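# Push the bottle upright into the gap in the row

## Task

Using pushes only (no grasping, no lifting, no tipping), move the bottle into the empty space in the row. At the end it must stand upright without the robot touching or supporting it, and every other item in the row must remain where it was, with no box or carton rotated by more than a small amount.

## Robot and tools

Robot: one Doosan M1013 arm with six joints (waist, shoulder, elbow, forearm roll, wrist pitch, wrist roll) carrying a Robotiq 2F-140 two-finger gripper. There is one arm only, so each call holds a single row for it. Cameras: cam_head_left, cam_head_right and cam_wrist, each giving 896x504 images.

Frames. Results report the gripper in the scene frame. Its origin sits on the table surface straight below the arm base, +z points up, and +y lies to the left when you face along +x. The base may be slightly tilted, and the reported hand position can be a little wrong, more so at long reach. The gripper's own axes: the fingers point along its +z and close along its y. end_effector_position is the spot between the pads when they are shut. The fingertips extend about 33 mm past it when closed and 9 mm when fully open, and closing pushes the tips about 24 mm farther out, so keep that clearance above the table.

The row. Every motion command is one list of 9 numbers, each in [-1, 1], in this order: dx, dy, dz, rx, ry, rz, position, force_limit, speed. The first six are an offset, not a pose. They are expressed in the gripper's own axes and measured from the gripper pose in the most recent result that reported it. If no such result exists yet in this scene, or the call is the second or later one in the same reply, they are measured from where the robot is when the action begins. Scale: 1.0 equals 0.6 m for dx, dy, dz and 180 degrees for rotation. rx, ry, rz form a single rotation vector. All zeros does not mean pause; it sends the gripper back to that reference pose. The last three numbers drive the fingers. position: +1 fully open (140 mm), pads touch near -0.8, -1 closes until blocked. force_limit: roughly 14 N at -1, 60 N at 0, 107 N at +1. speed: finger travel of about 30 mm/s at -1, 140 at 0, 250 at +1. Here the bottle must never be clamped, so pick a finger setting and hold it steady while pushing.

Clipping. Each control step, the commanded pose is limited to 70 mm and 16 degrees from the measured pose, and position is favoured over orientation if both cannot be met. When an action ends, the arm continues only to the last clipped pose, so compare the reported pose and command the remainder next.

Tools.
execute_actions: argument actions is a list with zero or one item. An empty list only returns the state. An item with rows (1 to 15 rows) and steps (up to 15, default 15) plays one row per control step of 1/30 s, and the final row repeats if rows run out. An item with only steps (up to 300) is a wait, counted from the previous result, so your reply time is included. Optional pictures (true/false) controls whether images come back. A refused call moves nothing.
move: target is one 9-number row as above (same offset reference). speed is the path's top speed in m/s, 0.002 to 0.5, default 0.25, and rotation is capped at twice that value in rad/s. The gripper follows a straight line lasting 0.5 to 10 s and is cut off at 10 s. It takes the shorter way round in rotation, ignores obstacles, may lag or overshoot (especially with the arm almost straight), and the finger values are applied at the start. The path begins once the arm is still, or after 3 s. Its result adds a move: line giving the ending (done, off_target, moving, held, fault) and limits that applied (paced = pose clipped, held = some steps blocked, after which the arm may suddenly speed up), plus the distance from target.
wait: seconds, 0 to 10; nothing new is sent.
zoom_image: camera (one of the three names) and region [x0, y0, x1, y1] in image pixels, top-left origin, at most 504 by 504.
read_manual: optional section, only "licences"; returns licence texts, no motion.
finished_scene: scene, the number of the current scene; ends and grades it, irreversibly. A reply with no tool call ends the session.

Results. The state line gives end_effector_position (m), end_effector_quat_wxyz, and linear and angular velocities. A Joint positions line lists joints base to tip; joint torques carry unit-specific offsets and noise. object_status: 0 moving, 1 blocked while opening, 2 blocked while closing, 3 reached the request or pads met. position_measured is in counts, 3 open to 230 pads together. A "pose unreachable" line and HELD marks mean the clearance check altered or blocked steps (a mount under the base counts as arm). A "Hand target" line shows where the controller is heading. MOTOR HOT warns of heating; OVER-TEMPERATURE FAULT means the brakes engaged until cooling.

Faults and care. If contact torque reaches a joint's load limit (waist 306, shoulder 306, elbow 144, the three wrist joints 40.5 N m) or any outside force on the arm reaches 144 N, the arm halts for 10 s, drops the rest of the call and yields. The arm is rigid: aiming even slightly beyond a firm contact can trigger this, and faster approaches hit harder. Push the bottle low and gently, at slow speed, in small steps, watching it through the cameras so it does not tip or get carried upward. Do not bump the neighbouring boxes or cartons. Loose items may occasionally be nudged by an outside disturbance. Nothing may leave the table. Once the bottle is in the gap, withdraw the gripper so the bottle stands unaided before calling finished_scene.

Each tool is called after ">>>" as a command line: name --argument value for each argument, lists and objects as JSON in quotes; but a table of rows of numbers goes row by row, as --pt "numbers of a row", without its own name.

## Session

>>> execute_actions --actions '[]'

Scene clock: 0.00 s of 4500.00 s.
end_effector_position=(+0.5712, +0.3169, +0.3956) position_measured=3 object_status=3 end_effector_quat_wxyz=(+0.586, +0.388, -0.652, +0.285) end_effector_velocity=(+0.000, -0.000, -0.001) end_effector_angular_velocity=(-0.001, -0.002, +0.001)
Joint positions: [ 0.63   0.74   1.126 -0.69   2.569  3.972]
Joint velocities: [ 0.     0.     0.    -0.    -0.001  0.002]
Joint torques (N m, as the joint torque sensors report them, + toward a larger angle): no reading
Hand target: +0.571, +0.317, +0.396; +0.586, +0.388, -0.652, +0.285

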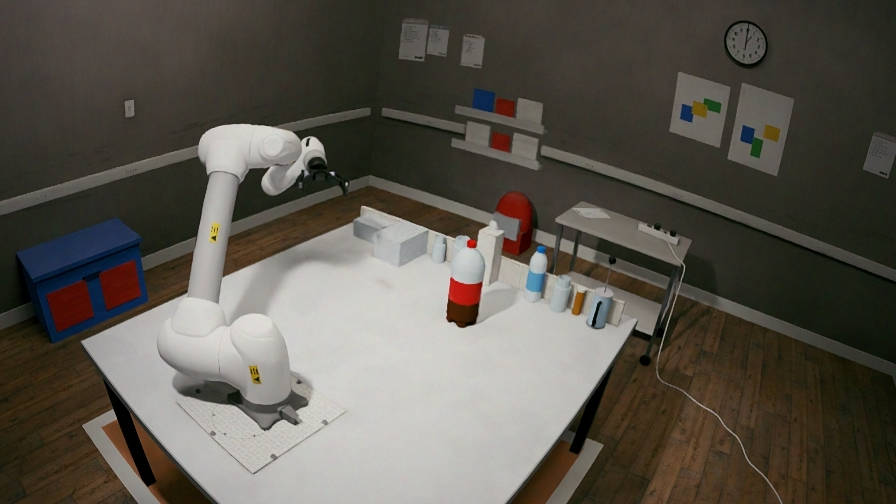

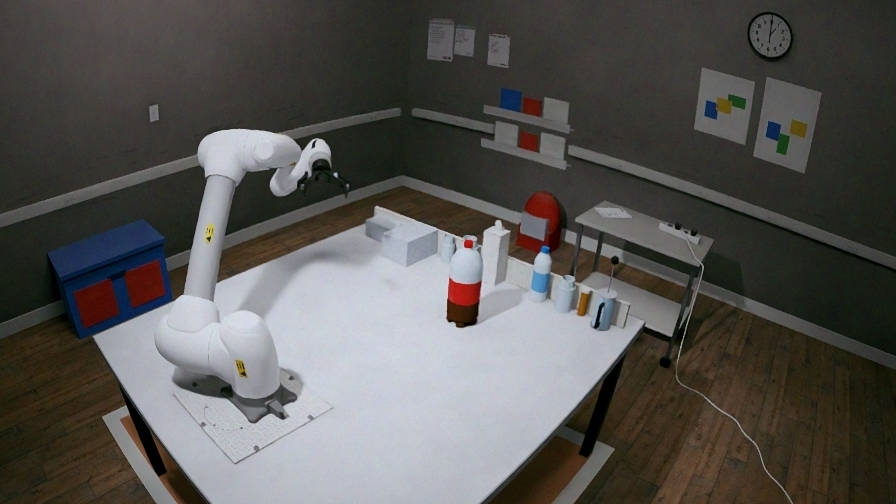

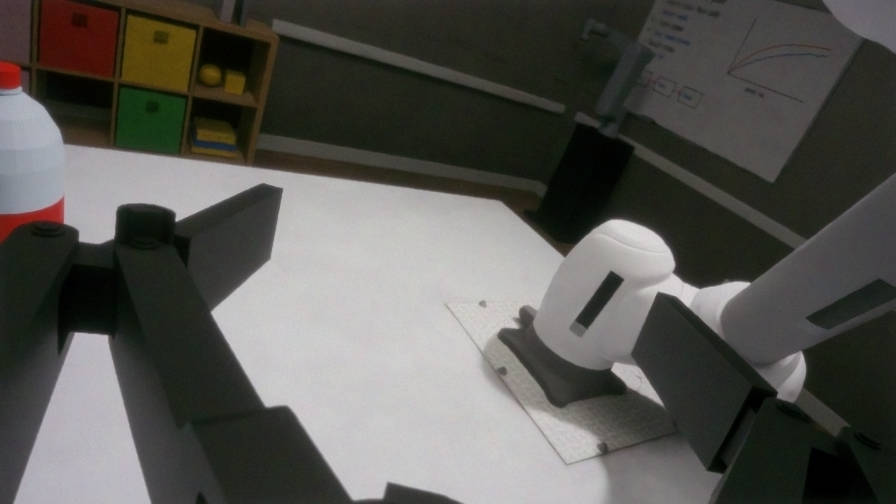

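>>> zoom_image --camera "cam_head_left" --region '[430, 210, 570, 340]'

>>> zoom_image --camera "cam_head_right" --region '[430, 210, 570, 340]'

>>> zoom_image --camera "cam_head_left" --region '[340, 190, 650, 350]'

>>> zoom_image --camera "cam_wrist" --region '[100, 160, 320, 340]'

>>> zoom_image --camera "cam_wrist" --region '[610, 275, 850, 499]'

Region (430, 210, 570, 340) of cam_head_left's 896x504 image, scaled by 3.600, with more detail than that image has; it fills the top 468 rows of this view, and the rest is white.

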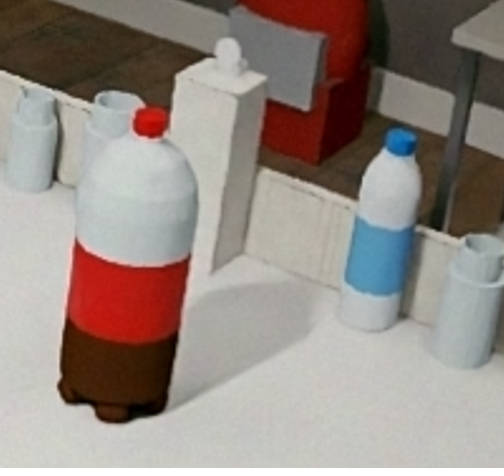

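Region (430, 210, 570, 340) of cam_head_right's 896x504 image, scaled by 3.600, with more detail than that image has; it fills the top 468 rows of this view, and the rest is white.

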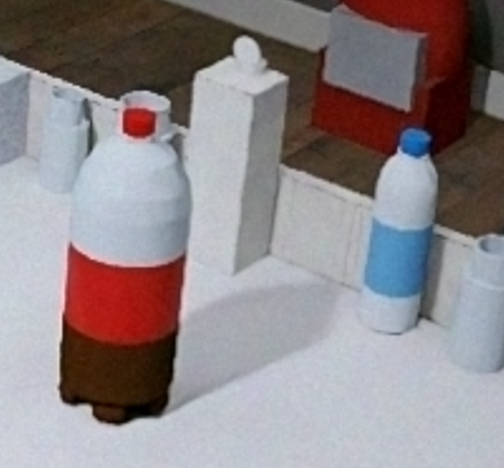

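Region (340, 190, 650, 350) of cam_head_left's 896x504 image, scaled by 1.626, with more detail than that image has; it fills the top 260 rows of this view, and the rest is white.

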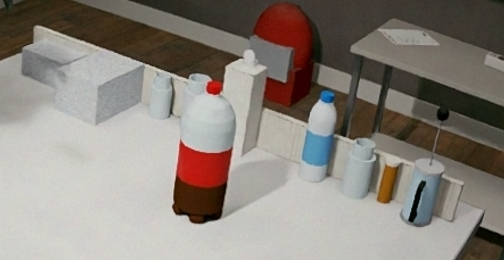

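Region (100, 160, 320, 340) of cam_wrist's 896x504 image, scaled by 2.291, with more detail than that image has; it fills the top 412 rows of this view, and the rest is white.

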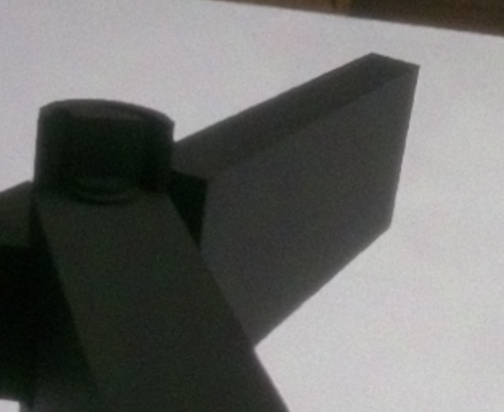

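Region (610, 275, 850, 499) of cam_wrist's 896x504 image, scaled by 2.100, with more detail than that image has; it fills the top 470 rows of this view, and the rest is white.

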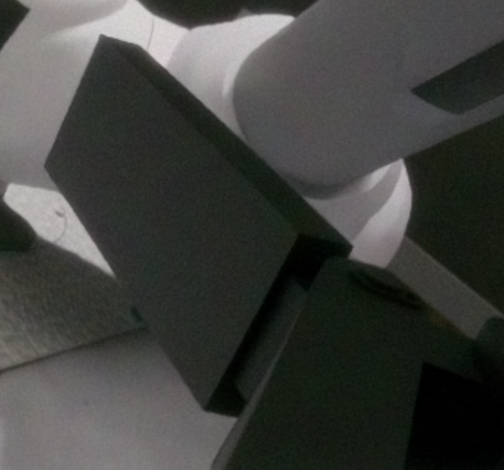

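>>> move --target '[-0.3113, -0.2286, 0.3337, 0.5244, 0.4483, -0.4961, 1, 0, 0]' --speed 0.5

Scene clock: 113.70 s of 4500.00 s.
end_effector_position=(+0.5795, +0.1102, +0.1696) position_measured=3 object_status=3 end_effector_quat_wxyz=(+0.401, +0.666, +0.539, +0.324) end_effector_velocity=(+0.001, +0.000, -0.001) end_effector_angular_velocity=(+0.003, +0.006, +0.006)
Joint positions: [ 0.43   0.002  2.501 -2.079  0.655  2.515]
Joint velocities: [-0.007 -0.002 -0.001 -0.006 -0.013 -0.002]
Joint torques (N m, as the joint torque sensors report them, + toward a larger angle): [ -0.06 -27.56 -23.36  -2.14   0.93  -0.14]
Hand target: +0.580, +0.110, +0.170; +0.401, +0.666, +0.540, +0.324
Off the commanded pose: 0.001 m, 0 deg.
After step 90, 107.40 s passed at rest.
move: done

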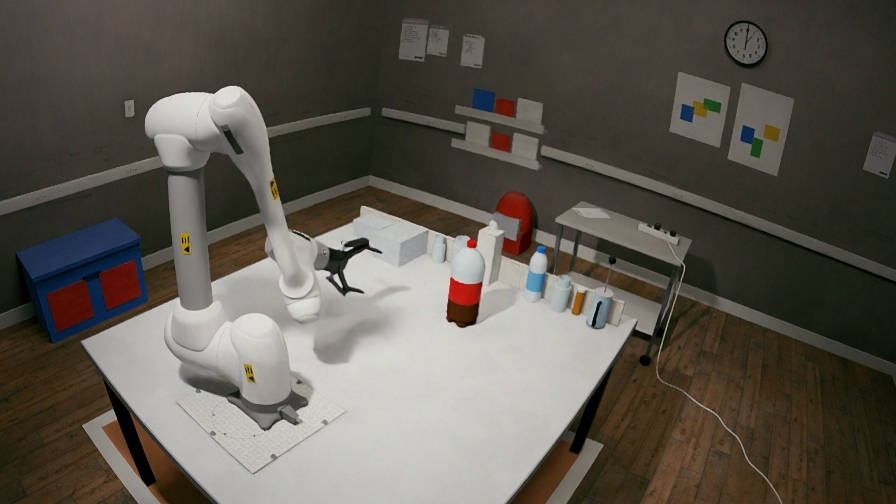

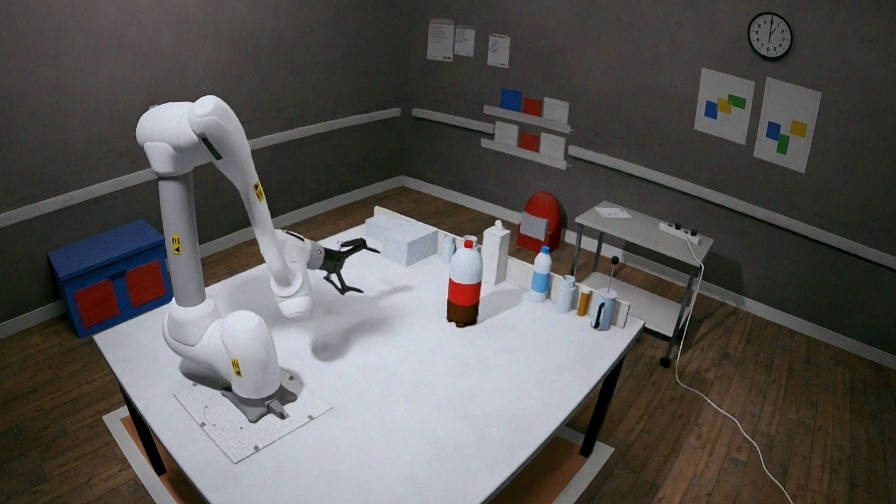

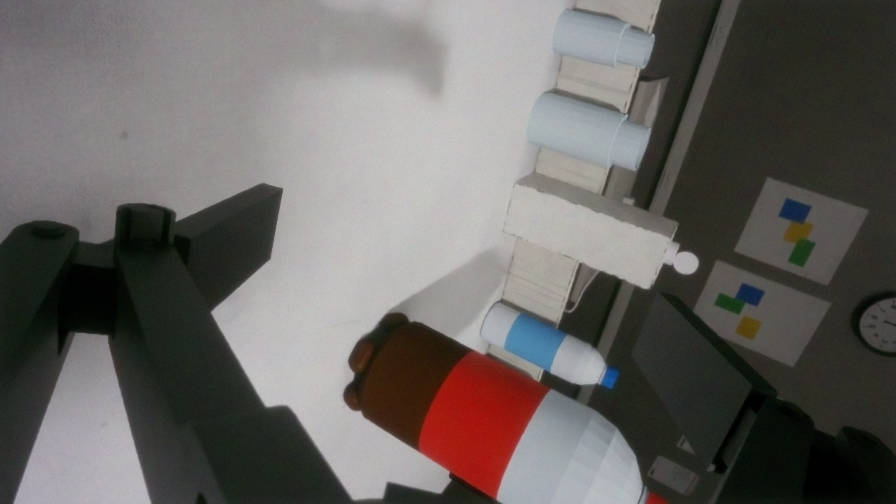

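>>> zoom_image --camera "cam_wrist" --region '[465, 160, 695, 400]'

>>> zoom_image --camera "cam_wrist" --region '[330, 290, 570, 504]'

Region (465, 160, 695, 400) of cam_wrist's 896x504 image, scaled by 2.100, with more detail than that image has; it fills the left 483 columns of this view, and the rest is white.

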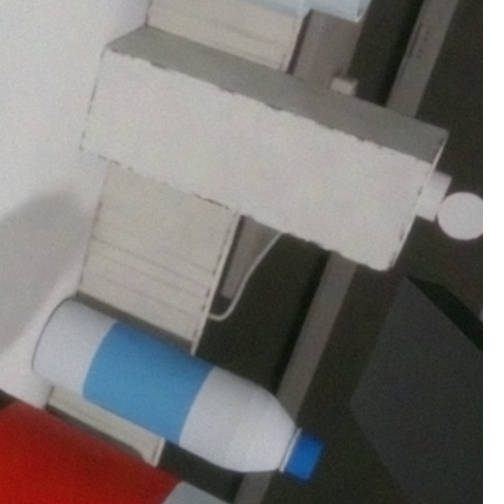

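Region (330, 290, 570, 504) of cam_wrist's 896x504 image, scaled by 2.100, with more detail than that image has; it fills the top 449 rows of this view, and the rest is white.

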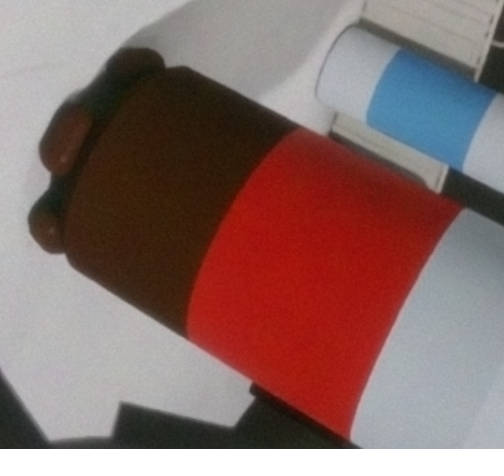

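>>> zoom_image --camera "cam_wrist" --region '[475, 215, 595, 345]'

>>> zoom_image --camera "cam_wrist" --region '[495, 140, 615, 250]'

Region (475, 215, 595, 345) of cam_wrist's 896x504 image, scaled by 3.877, with more detail than that image has; it fills the left 465 columns of this view, and the rest is white.

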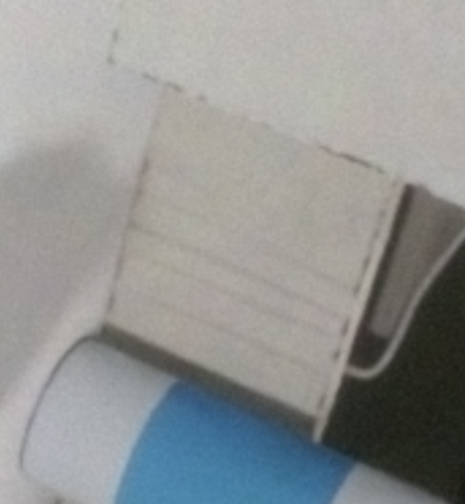

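Region (495, 140, 615, 250) of cam_wrist's 896x504 image, scaled by 4.200, with more detail than that image has; it fills the top 462 rows of this view, and the rest is white.

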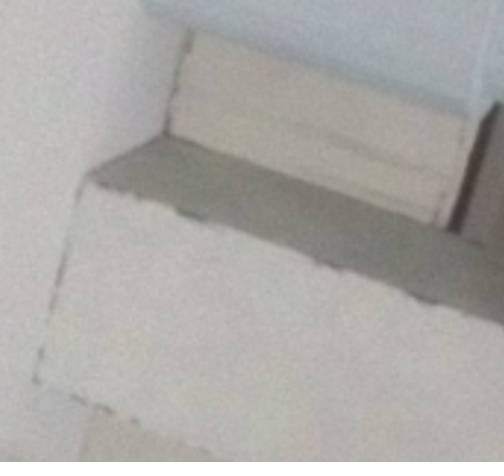

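>>> move --target '[-0.3739, -0.0763, 0.2860, 0.0, 0.0384, -0.0204, -1, 0, 1]' --speed 0.25

Scene clock: 209.87 s of 4500.00 s.
end_effector_position=(+0.6598, -0.1358, +0.0490) position_measured=233 object_status=3 end_effector_quat_wxyz=(+0.378, +0.628, +0.583, +0.350) end_effector_velocity=(+0.001, -0.001, -0.001) end_effector_angular_velocity=(+0.004, -0.001, +0.005)
Joint positions: [-0.396  0.344  2.486 -3.539  0.8    3.274]
Joint velocities: [-0.006  0.003 -0.002 -0.016  0.003  0.009]
Joint torques (N m, as the joint torque sensors report them, + toward a larger angle): [  0.34 -51.85 -17.45  -1.03   1.92  -0.2 ]
Hand target: +0.660, -0.136, +0.049; +0.378, +0.628, +0.584, +0.350
Off the commanded pose: 0.001 m, 0 deg.
After step 90, 91.47 s passed at rest.
move: done

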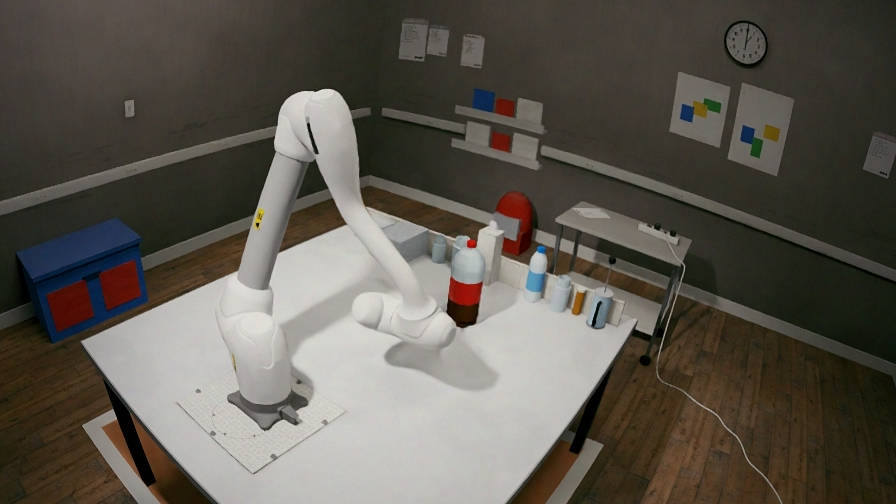

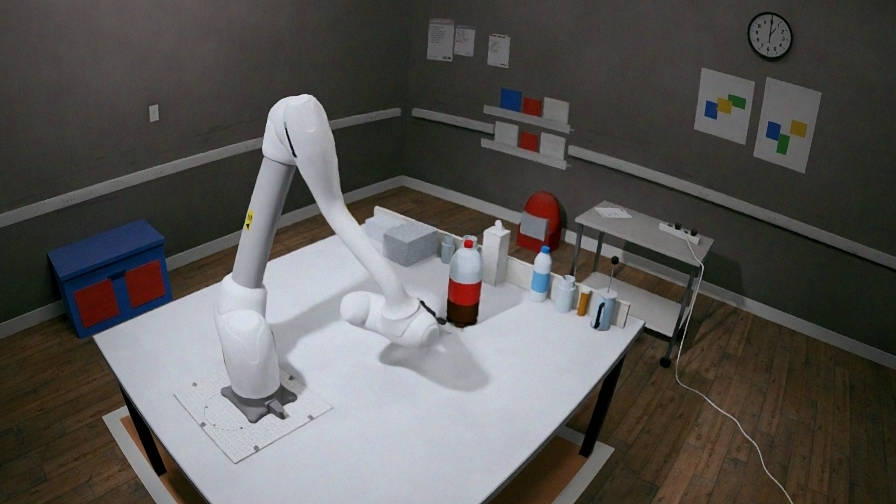

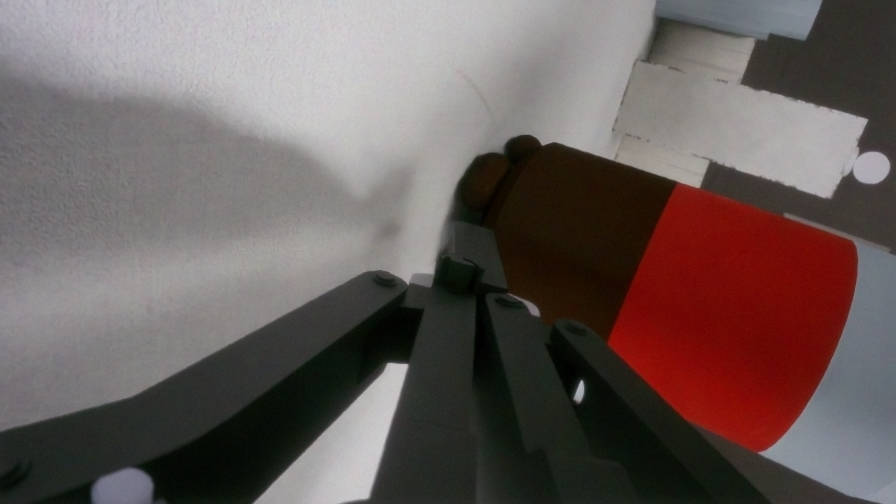

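>>> zoom_image --camera "cam_wrist" --region '[520, 40, 760, 220]'

>>> zoom_image --camera "cam_wrist" --region '[660, 100, 896, 480]'

>>> zoom_image --camera "cam_wrist" --region '[420, 120, 580, 300]'

Region (520, 40, 760, 220) of cam_wrist's 896x504 image, scaled by 2.100, with more detail than that image has; it fills the top 378 rows of this view, and the rest is white.

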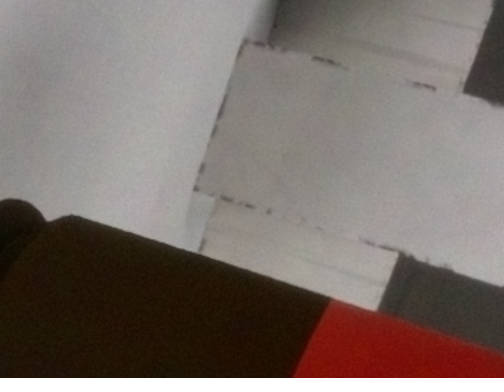

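Region (660, 100, 896, 480) of cam_wrist's 896x504 image, scaled by 1.326, with more detail than that image has; it fills the left 313 columns of this view, and the rest is white.

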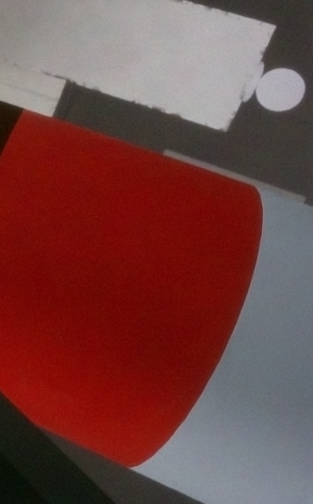

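Region (420, 120, 580, 300) of cam_wrist's 896x504 image, scaled by 2.800, with more detail than that image has.

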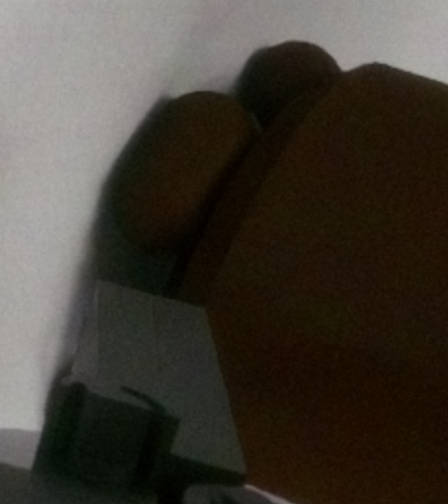

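>>> move --target '[-0.0033, 0.0203, 0.0383, 0, 0, 0, -1, 0, 1]' --speed 0.1

>>> move --target '[0.0050, 0.1667, 0.3135, 0, 0, 0, -1, 0, 1]' --speed 0.055

Scene clock: 265.87 s of 4500.00 s.
end_effector_position=(+0.6855, -0.1398, +0.0490) position_measured=233 object_status=3 end_effector_quat_wxyz=(+0.378, +0.628, +0.583, +0.350) end_effector_velocity=(+0.001, +0.000, +0.001) end_effector_angular_velocity=(+0.001, -0.002, +0.000)
Joint positions: [-0.381  0.365  2.439 -3.53   0.774  3.282]
Joint velocities: [ 0.001  0.    -0.002  0.001  0.001  0.001]
Joint torques (N m, as the joint torque sensors report them, + toward a larger angle): [  0.96 -55.7  -16.07  -1.     2.05  -0.29]
Hand target: +0.686, -0.140, +0.049; +0.378, +0.628, +0.583, +0.350
Off the commanded pose: 0.000 m, 0 deg.
After step 90, 52.20 s passed at rest.
move: done

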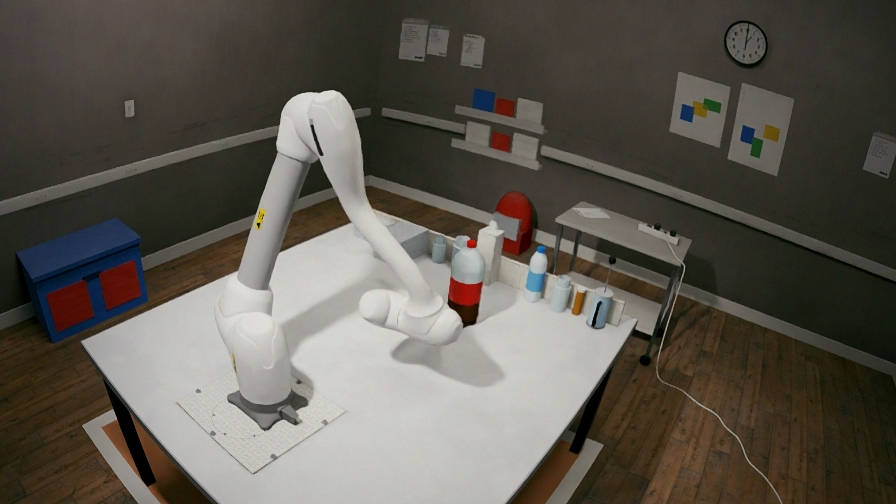

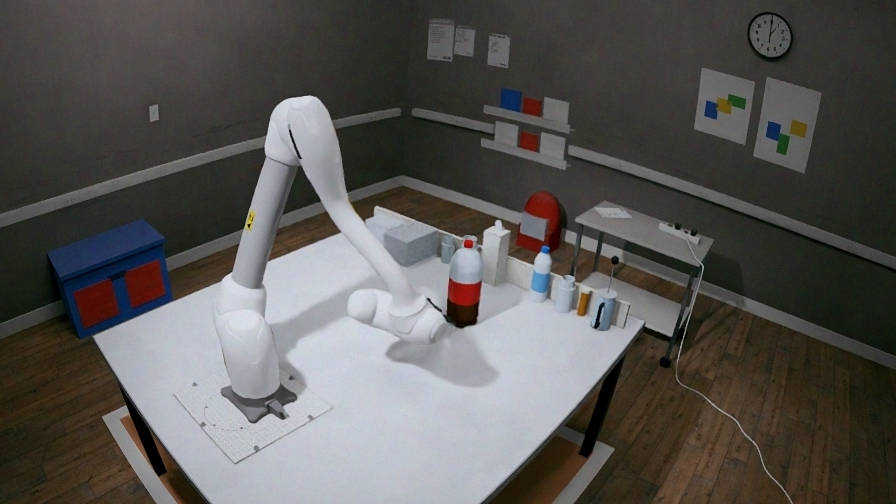

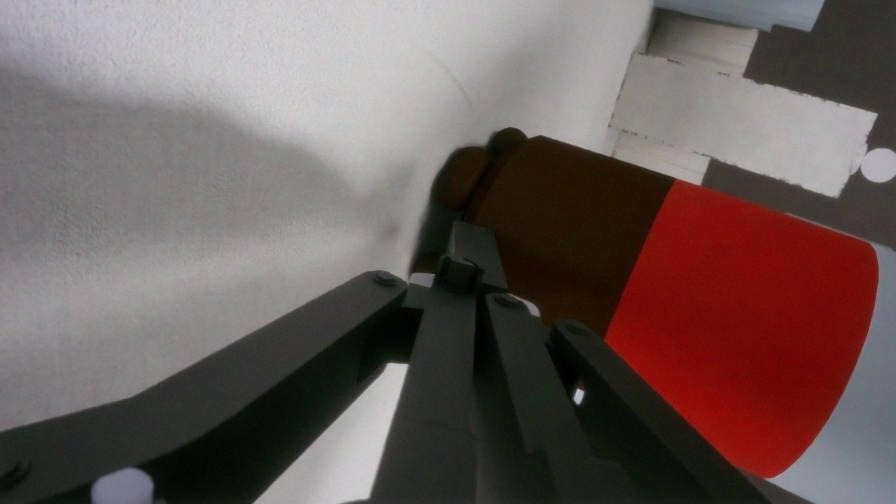

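Scene clock: 270.07 s of 4500.00 s.
end_effector_position=(+0.8981, -0.1528, +0.0494) position_measured=233 object_status=3 end_effector_quat_wxyz=(+0.378, +0.628, +0.583, +0.350) end_effector_velocity=(+0.001, -0.000, +0.000) end_effector_angular_velocity=(-0.000, -0.002, +0.000)
Joint positions: [-0.273  0.546  2.041 -3.473  0.555  3.334]
Joint velocities: [ 0.     0.001 -0.002 -0.     0.001  0.   ]
Joint torques (N m, as the joint torque sensors report them, + toward a larger angle): [ -1.88 -81.89 -27.89  -1.7    2.1   -0.21]
Hand target: +0.898, -0.153, +0.049; +0.378, +0.628, +0.583, +0.350
Off the commanded pose: 0.000 m, 0 deg.
move: done

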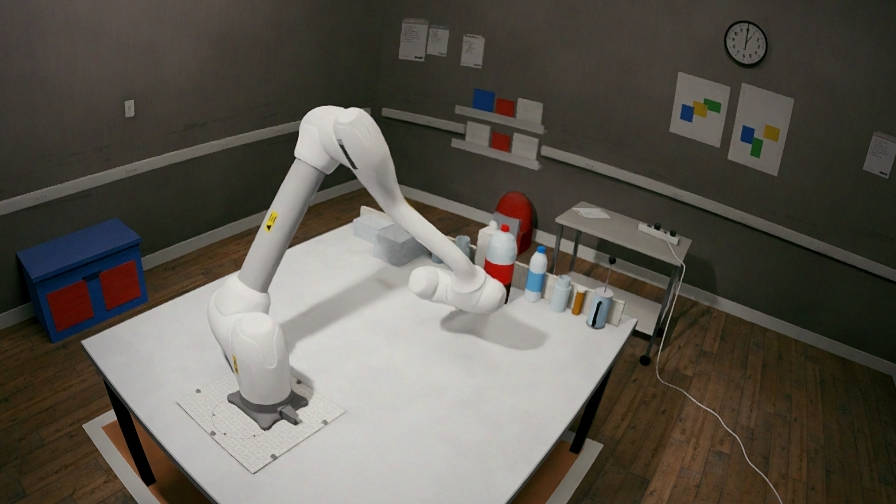

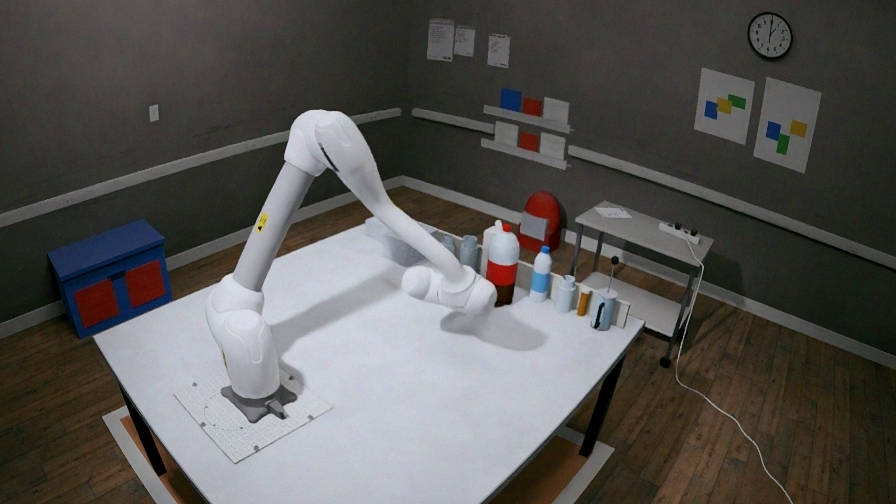

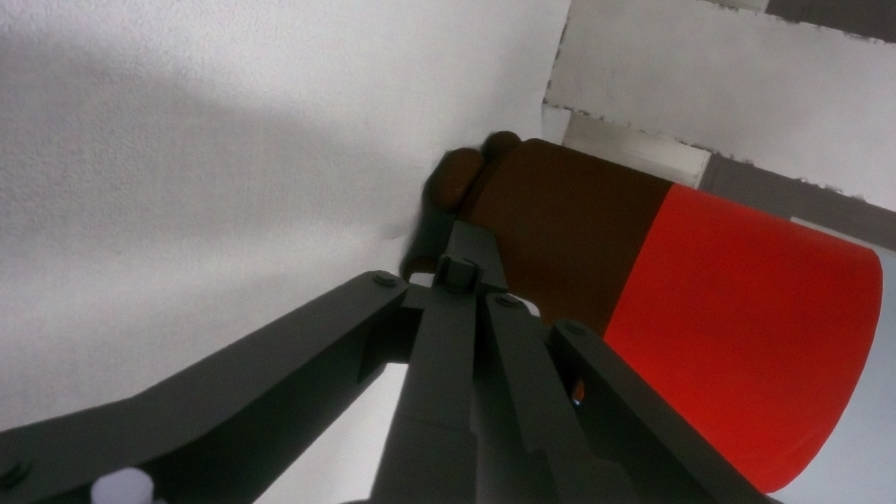

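>>> zoom_image --camera "cam_wrist" --region '[500, 80, 740, 220]'

>>> zoom_image --camera "cam_head_right" --region '[460, 205, 590, 325]'

>>> zoom_image --camera "cam_head_left" --region '[460, 205, 590, 325]'

Region (500, 80, 740, 220) of cam_wrist's 896x504 image, scaled by 2.100, with more detail than that image has; it fills the top 294 rows of this view, and the rest is white.

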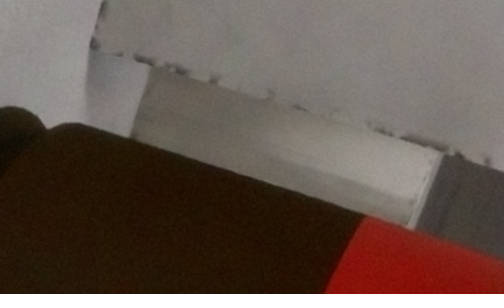

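Region (460, 205, 590, 325) of cam_head_right's 896x504 image, scaled by 3.877, with more detail than that image has; it fills the top 465 rows of this view, and the rest is white.

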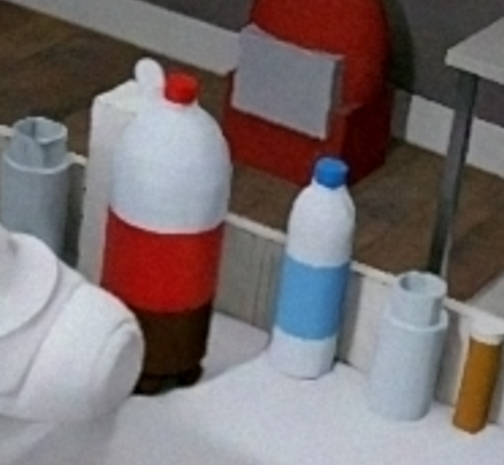

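Region (460, 205, 590, 325) of cam_head_left's 896x504 image, scaled by 3.877, with more detail than that image has; it fills the top 465 rows of this view, and the rest is white.

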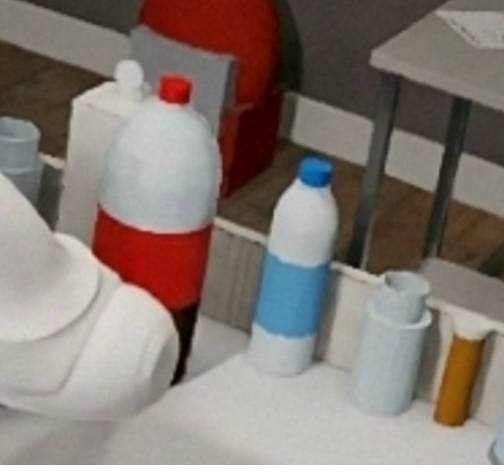

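>>> move --target '[0.0040, 0.0712, 0.1339, 0, 0, 0, -1, 0, 1]' --speed 0.05

>>> move --target '[0.0, -0.0185, -0.1412, 0, 0, 0, -1, 0, 1]' --speed 0.15

Scene clock: 310.87 s of 4500.00 s.
end_effector_position=(+0.9889, -0.1572, +0.0496) position_measured=233 object_status=3 end_effector_quat_wxyz=(+0.378, +0.628, +0.583, +0.350) end_effector_velocity=(+0.001, -0.000, +0.000) end_effector_angular_velocity=(-0.001, -0.001, +0.001)
Joint positions: [-0.245  0.634  1.856 -3.481  0.458  3.369]
Joint velocities: [-0.     0.001 -0.002 -0.001  0.001 -0.   ]
Joint torques (N m, as the joint torque sensors report them, + toward a larger angle): [  0.22 -90.01 -29.65  -2.13   2.02  -0.38]
Hand target: +0.989, -0.157, +0.050; +0.378, +0.628, +0.583, +0.350
Off the commanded pose: 0.000 m, 0 deg.
After step 90, 35.63 s passed at rest.
move: done

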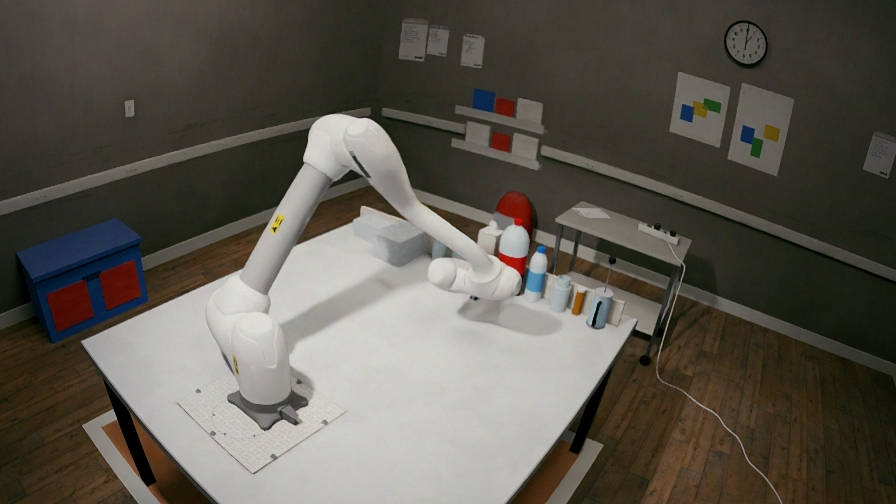

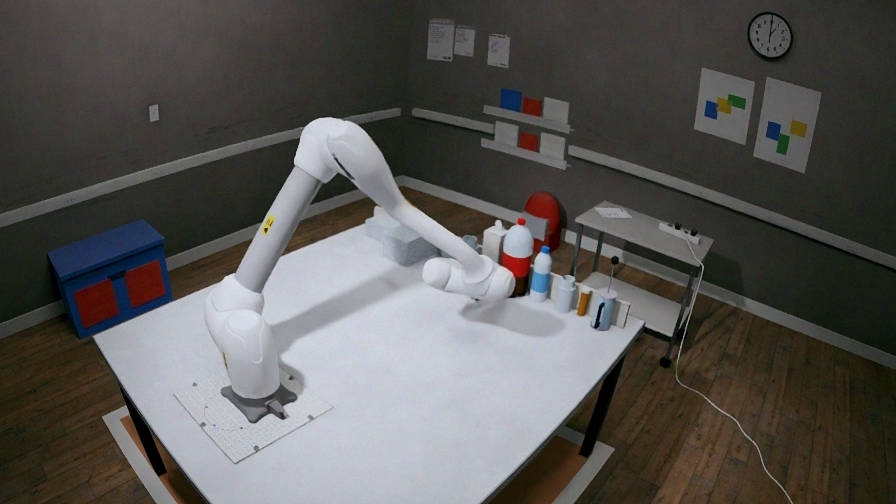

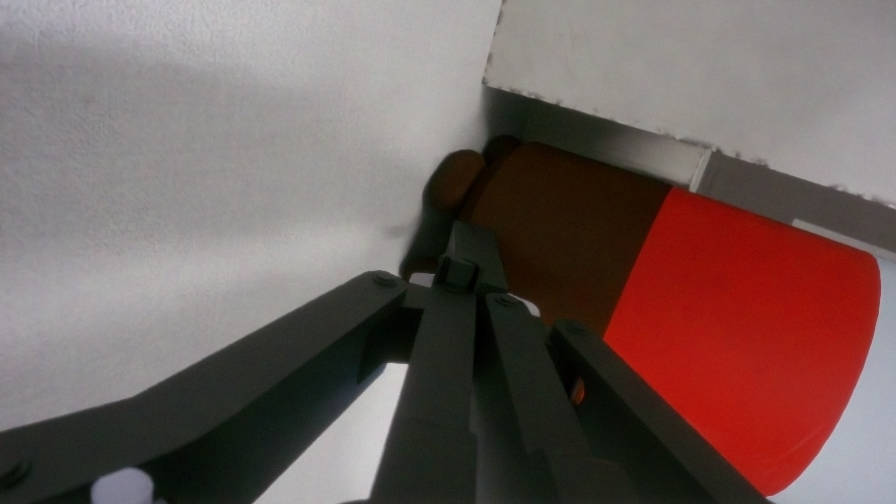

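Scene clock: 311.87 s of 4500.00 s.
end_effector_position=(+0.9091, -0.1512, +0.0793) position_measured=233 object_status=3 end_effector_quat_wxyz=(+0.378, +0.628, +0.583, +0.350) end_effector_velocity=(+0.000, -0.000, +0.003) end_effector_angular_velocity=(-0.001, -0.005, +0.000)
Joint positions: [-0.266  0.512  2.014 -3.497  0.496  3.368]
Joint velocities: [-0.001 -0.002  0.    -0.001  0.003  0.   ]
Joint torques (N m, as the joint torque sensors report them, + toward a larger angle): [  0.6  -77.36 -27.6   -2.12   2.07  -0.03]
Hand target: +0.909, -0.151, +0.079; +0.378, +0.628, +0.583, +0.350
Off the commanded pose: 0.000 m, 0 deg.
move: done

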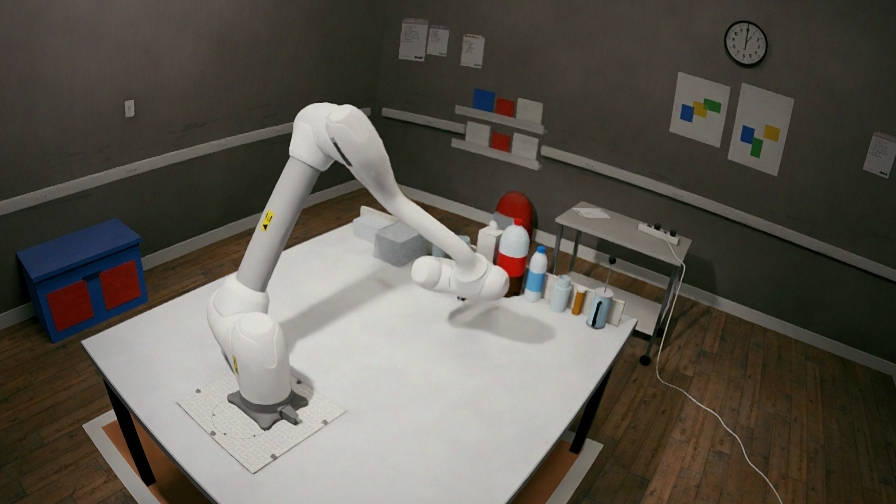

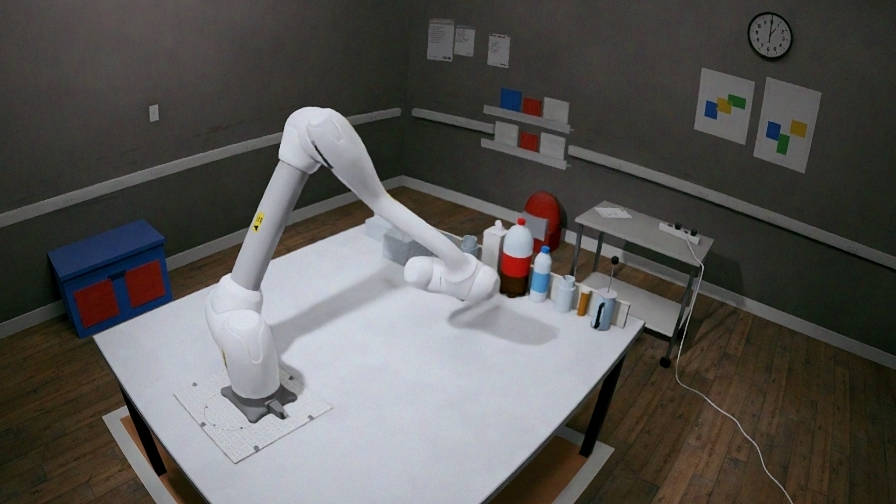

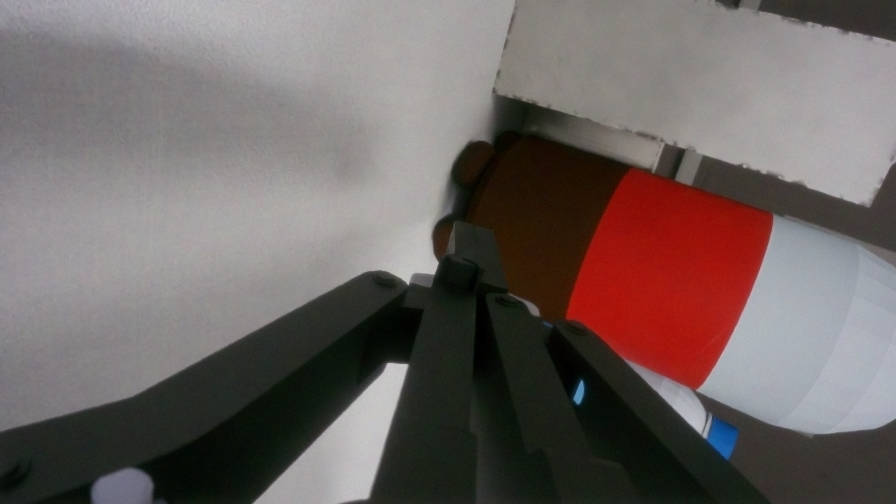

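>>> zoom_image --camera "cam_head_right" --region '[460, 205, 590, 325]'

>>> zoom_image --camera "cam_head_left" --region '[460, 205, 590, 325]'

>>> zoom_image --camera "cam_wrist" --region '[440, 70, 790, 410]'

Region (460, 205, 590, 325) of cam_head_right's 896x504 image, scaled by 3.877, with more detail than that image has; it fills the top 465 rows of this view, and the rest is white.

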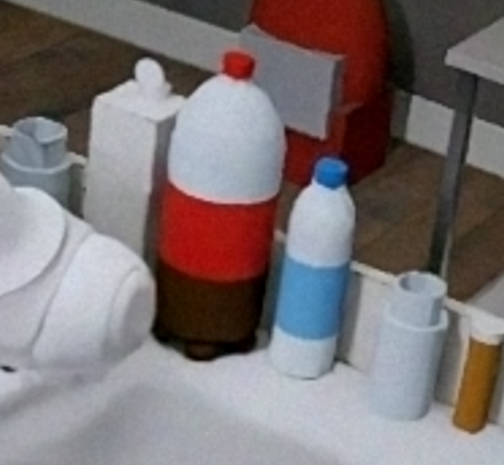

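Region (460, 205, 590, 325) of cam_head_left's 896x504 image, scaled by 3.877, with more detail than that image has; it fills the top 465 rows of this view, and the rest is white.

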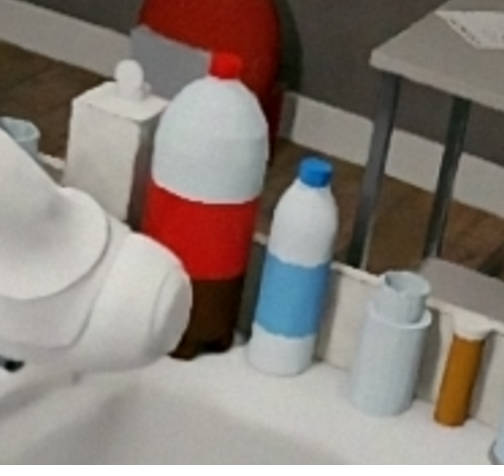

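Region (440, 70, 790, 410) of cam_wrist's 896x504 image, scaled by 1.440, with more detail than that image has; it fills the top 490 rows of this view, and the rest is white.

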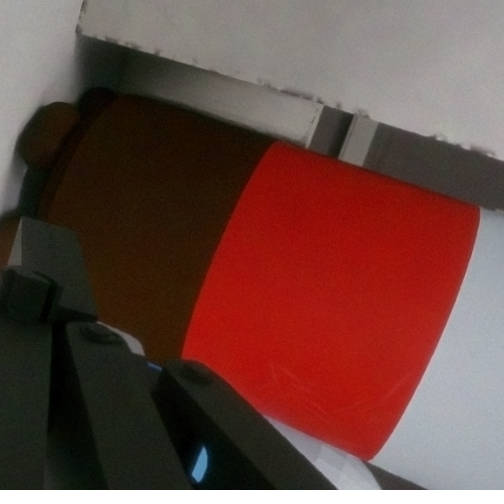

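>>> finished_scene --scene 2

The scene is finished: the task was done.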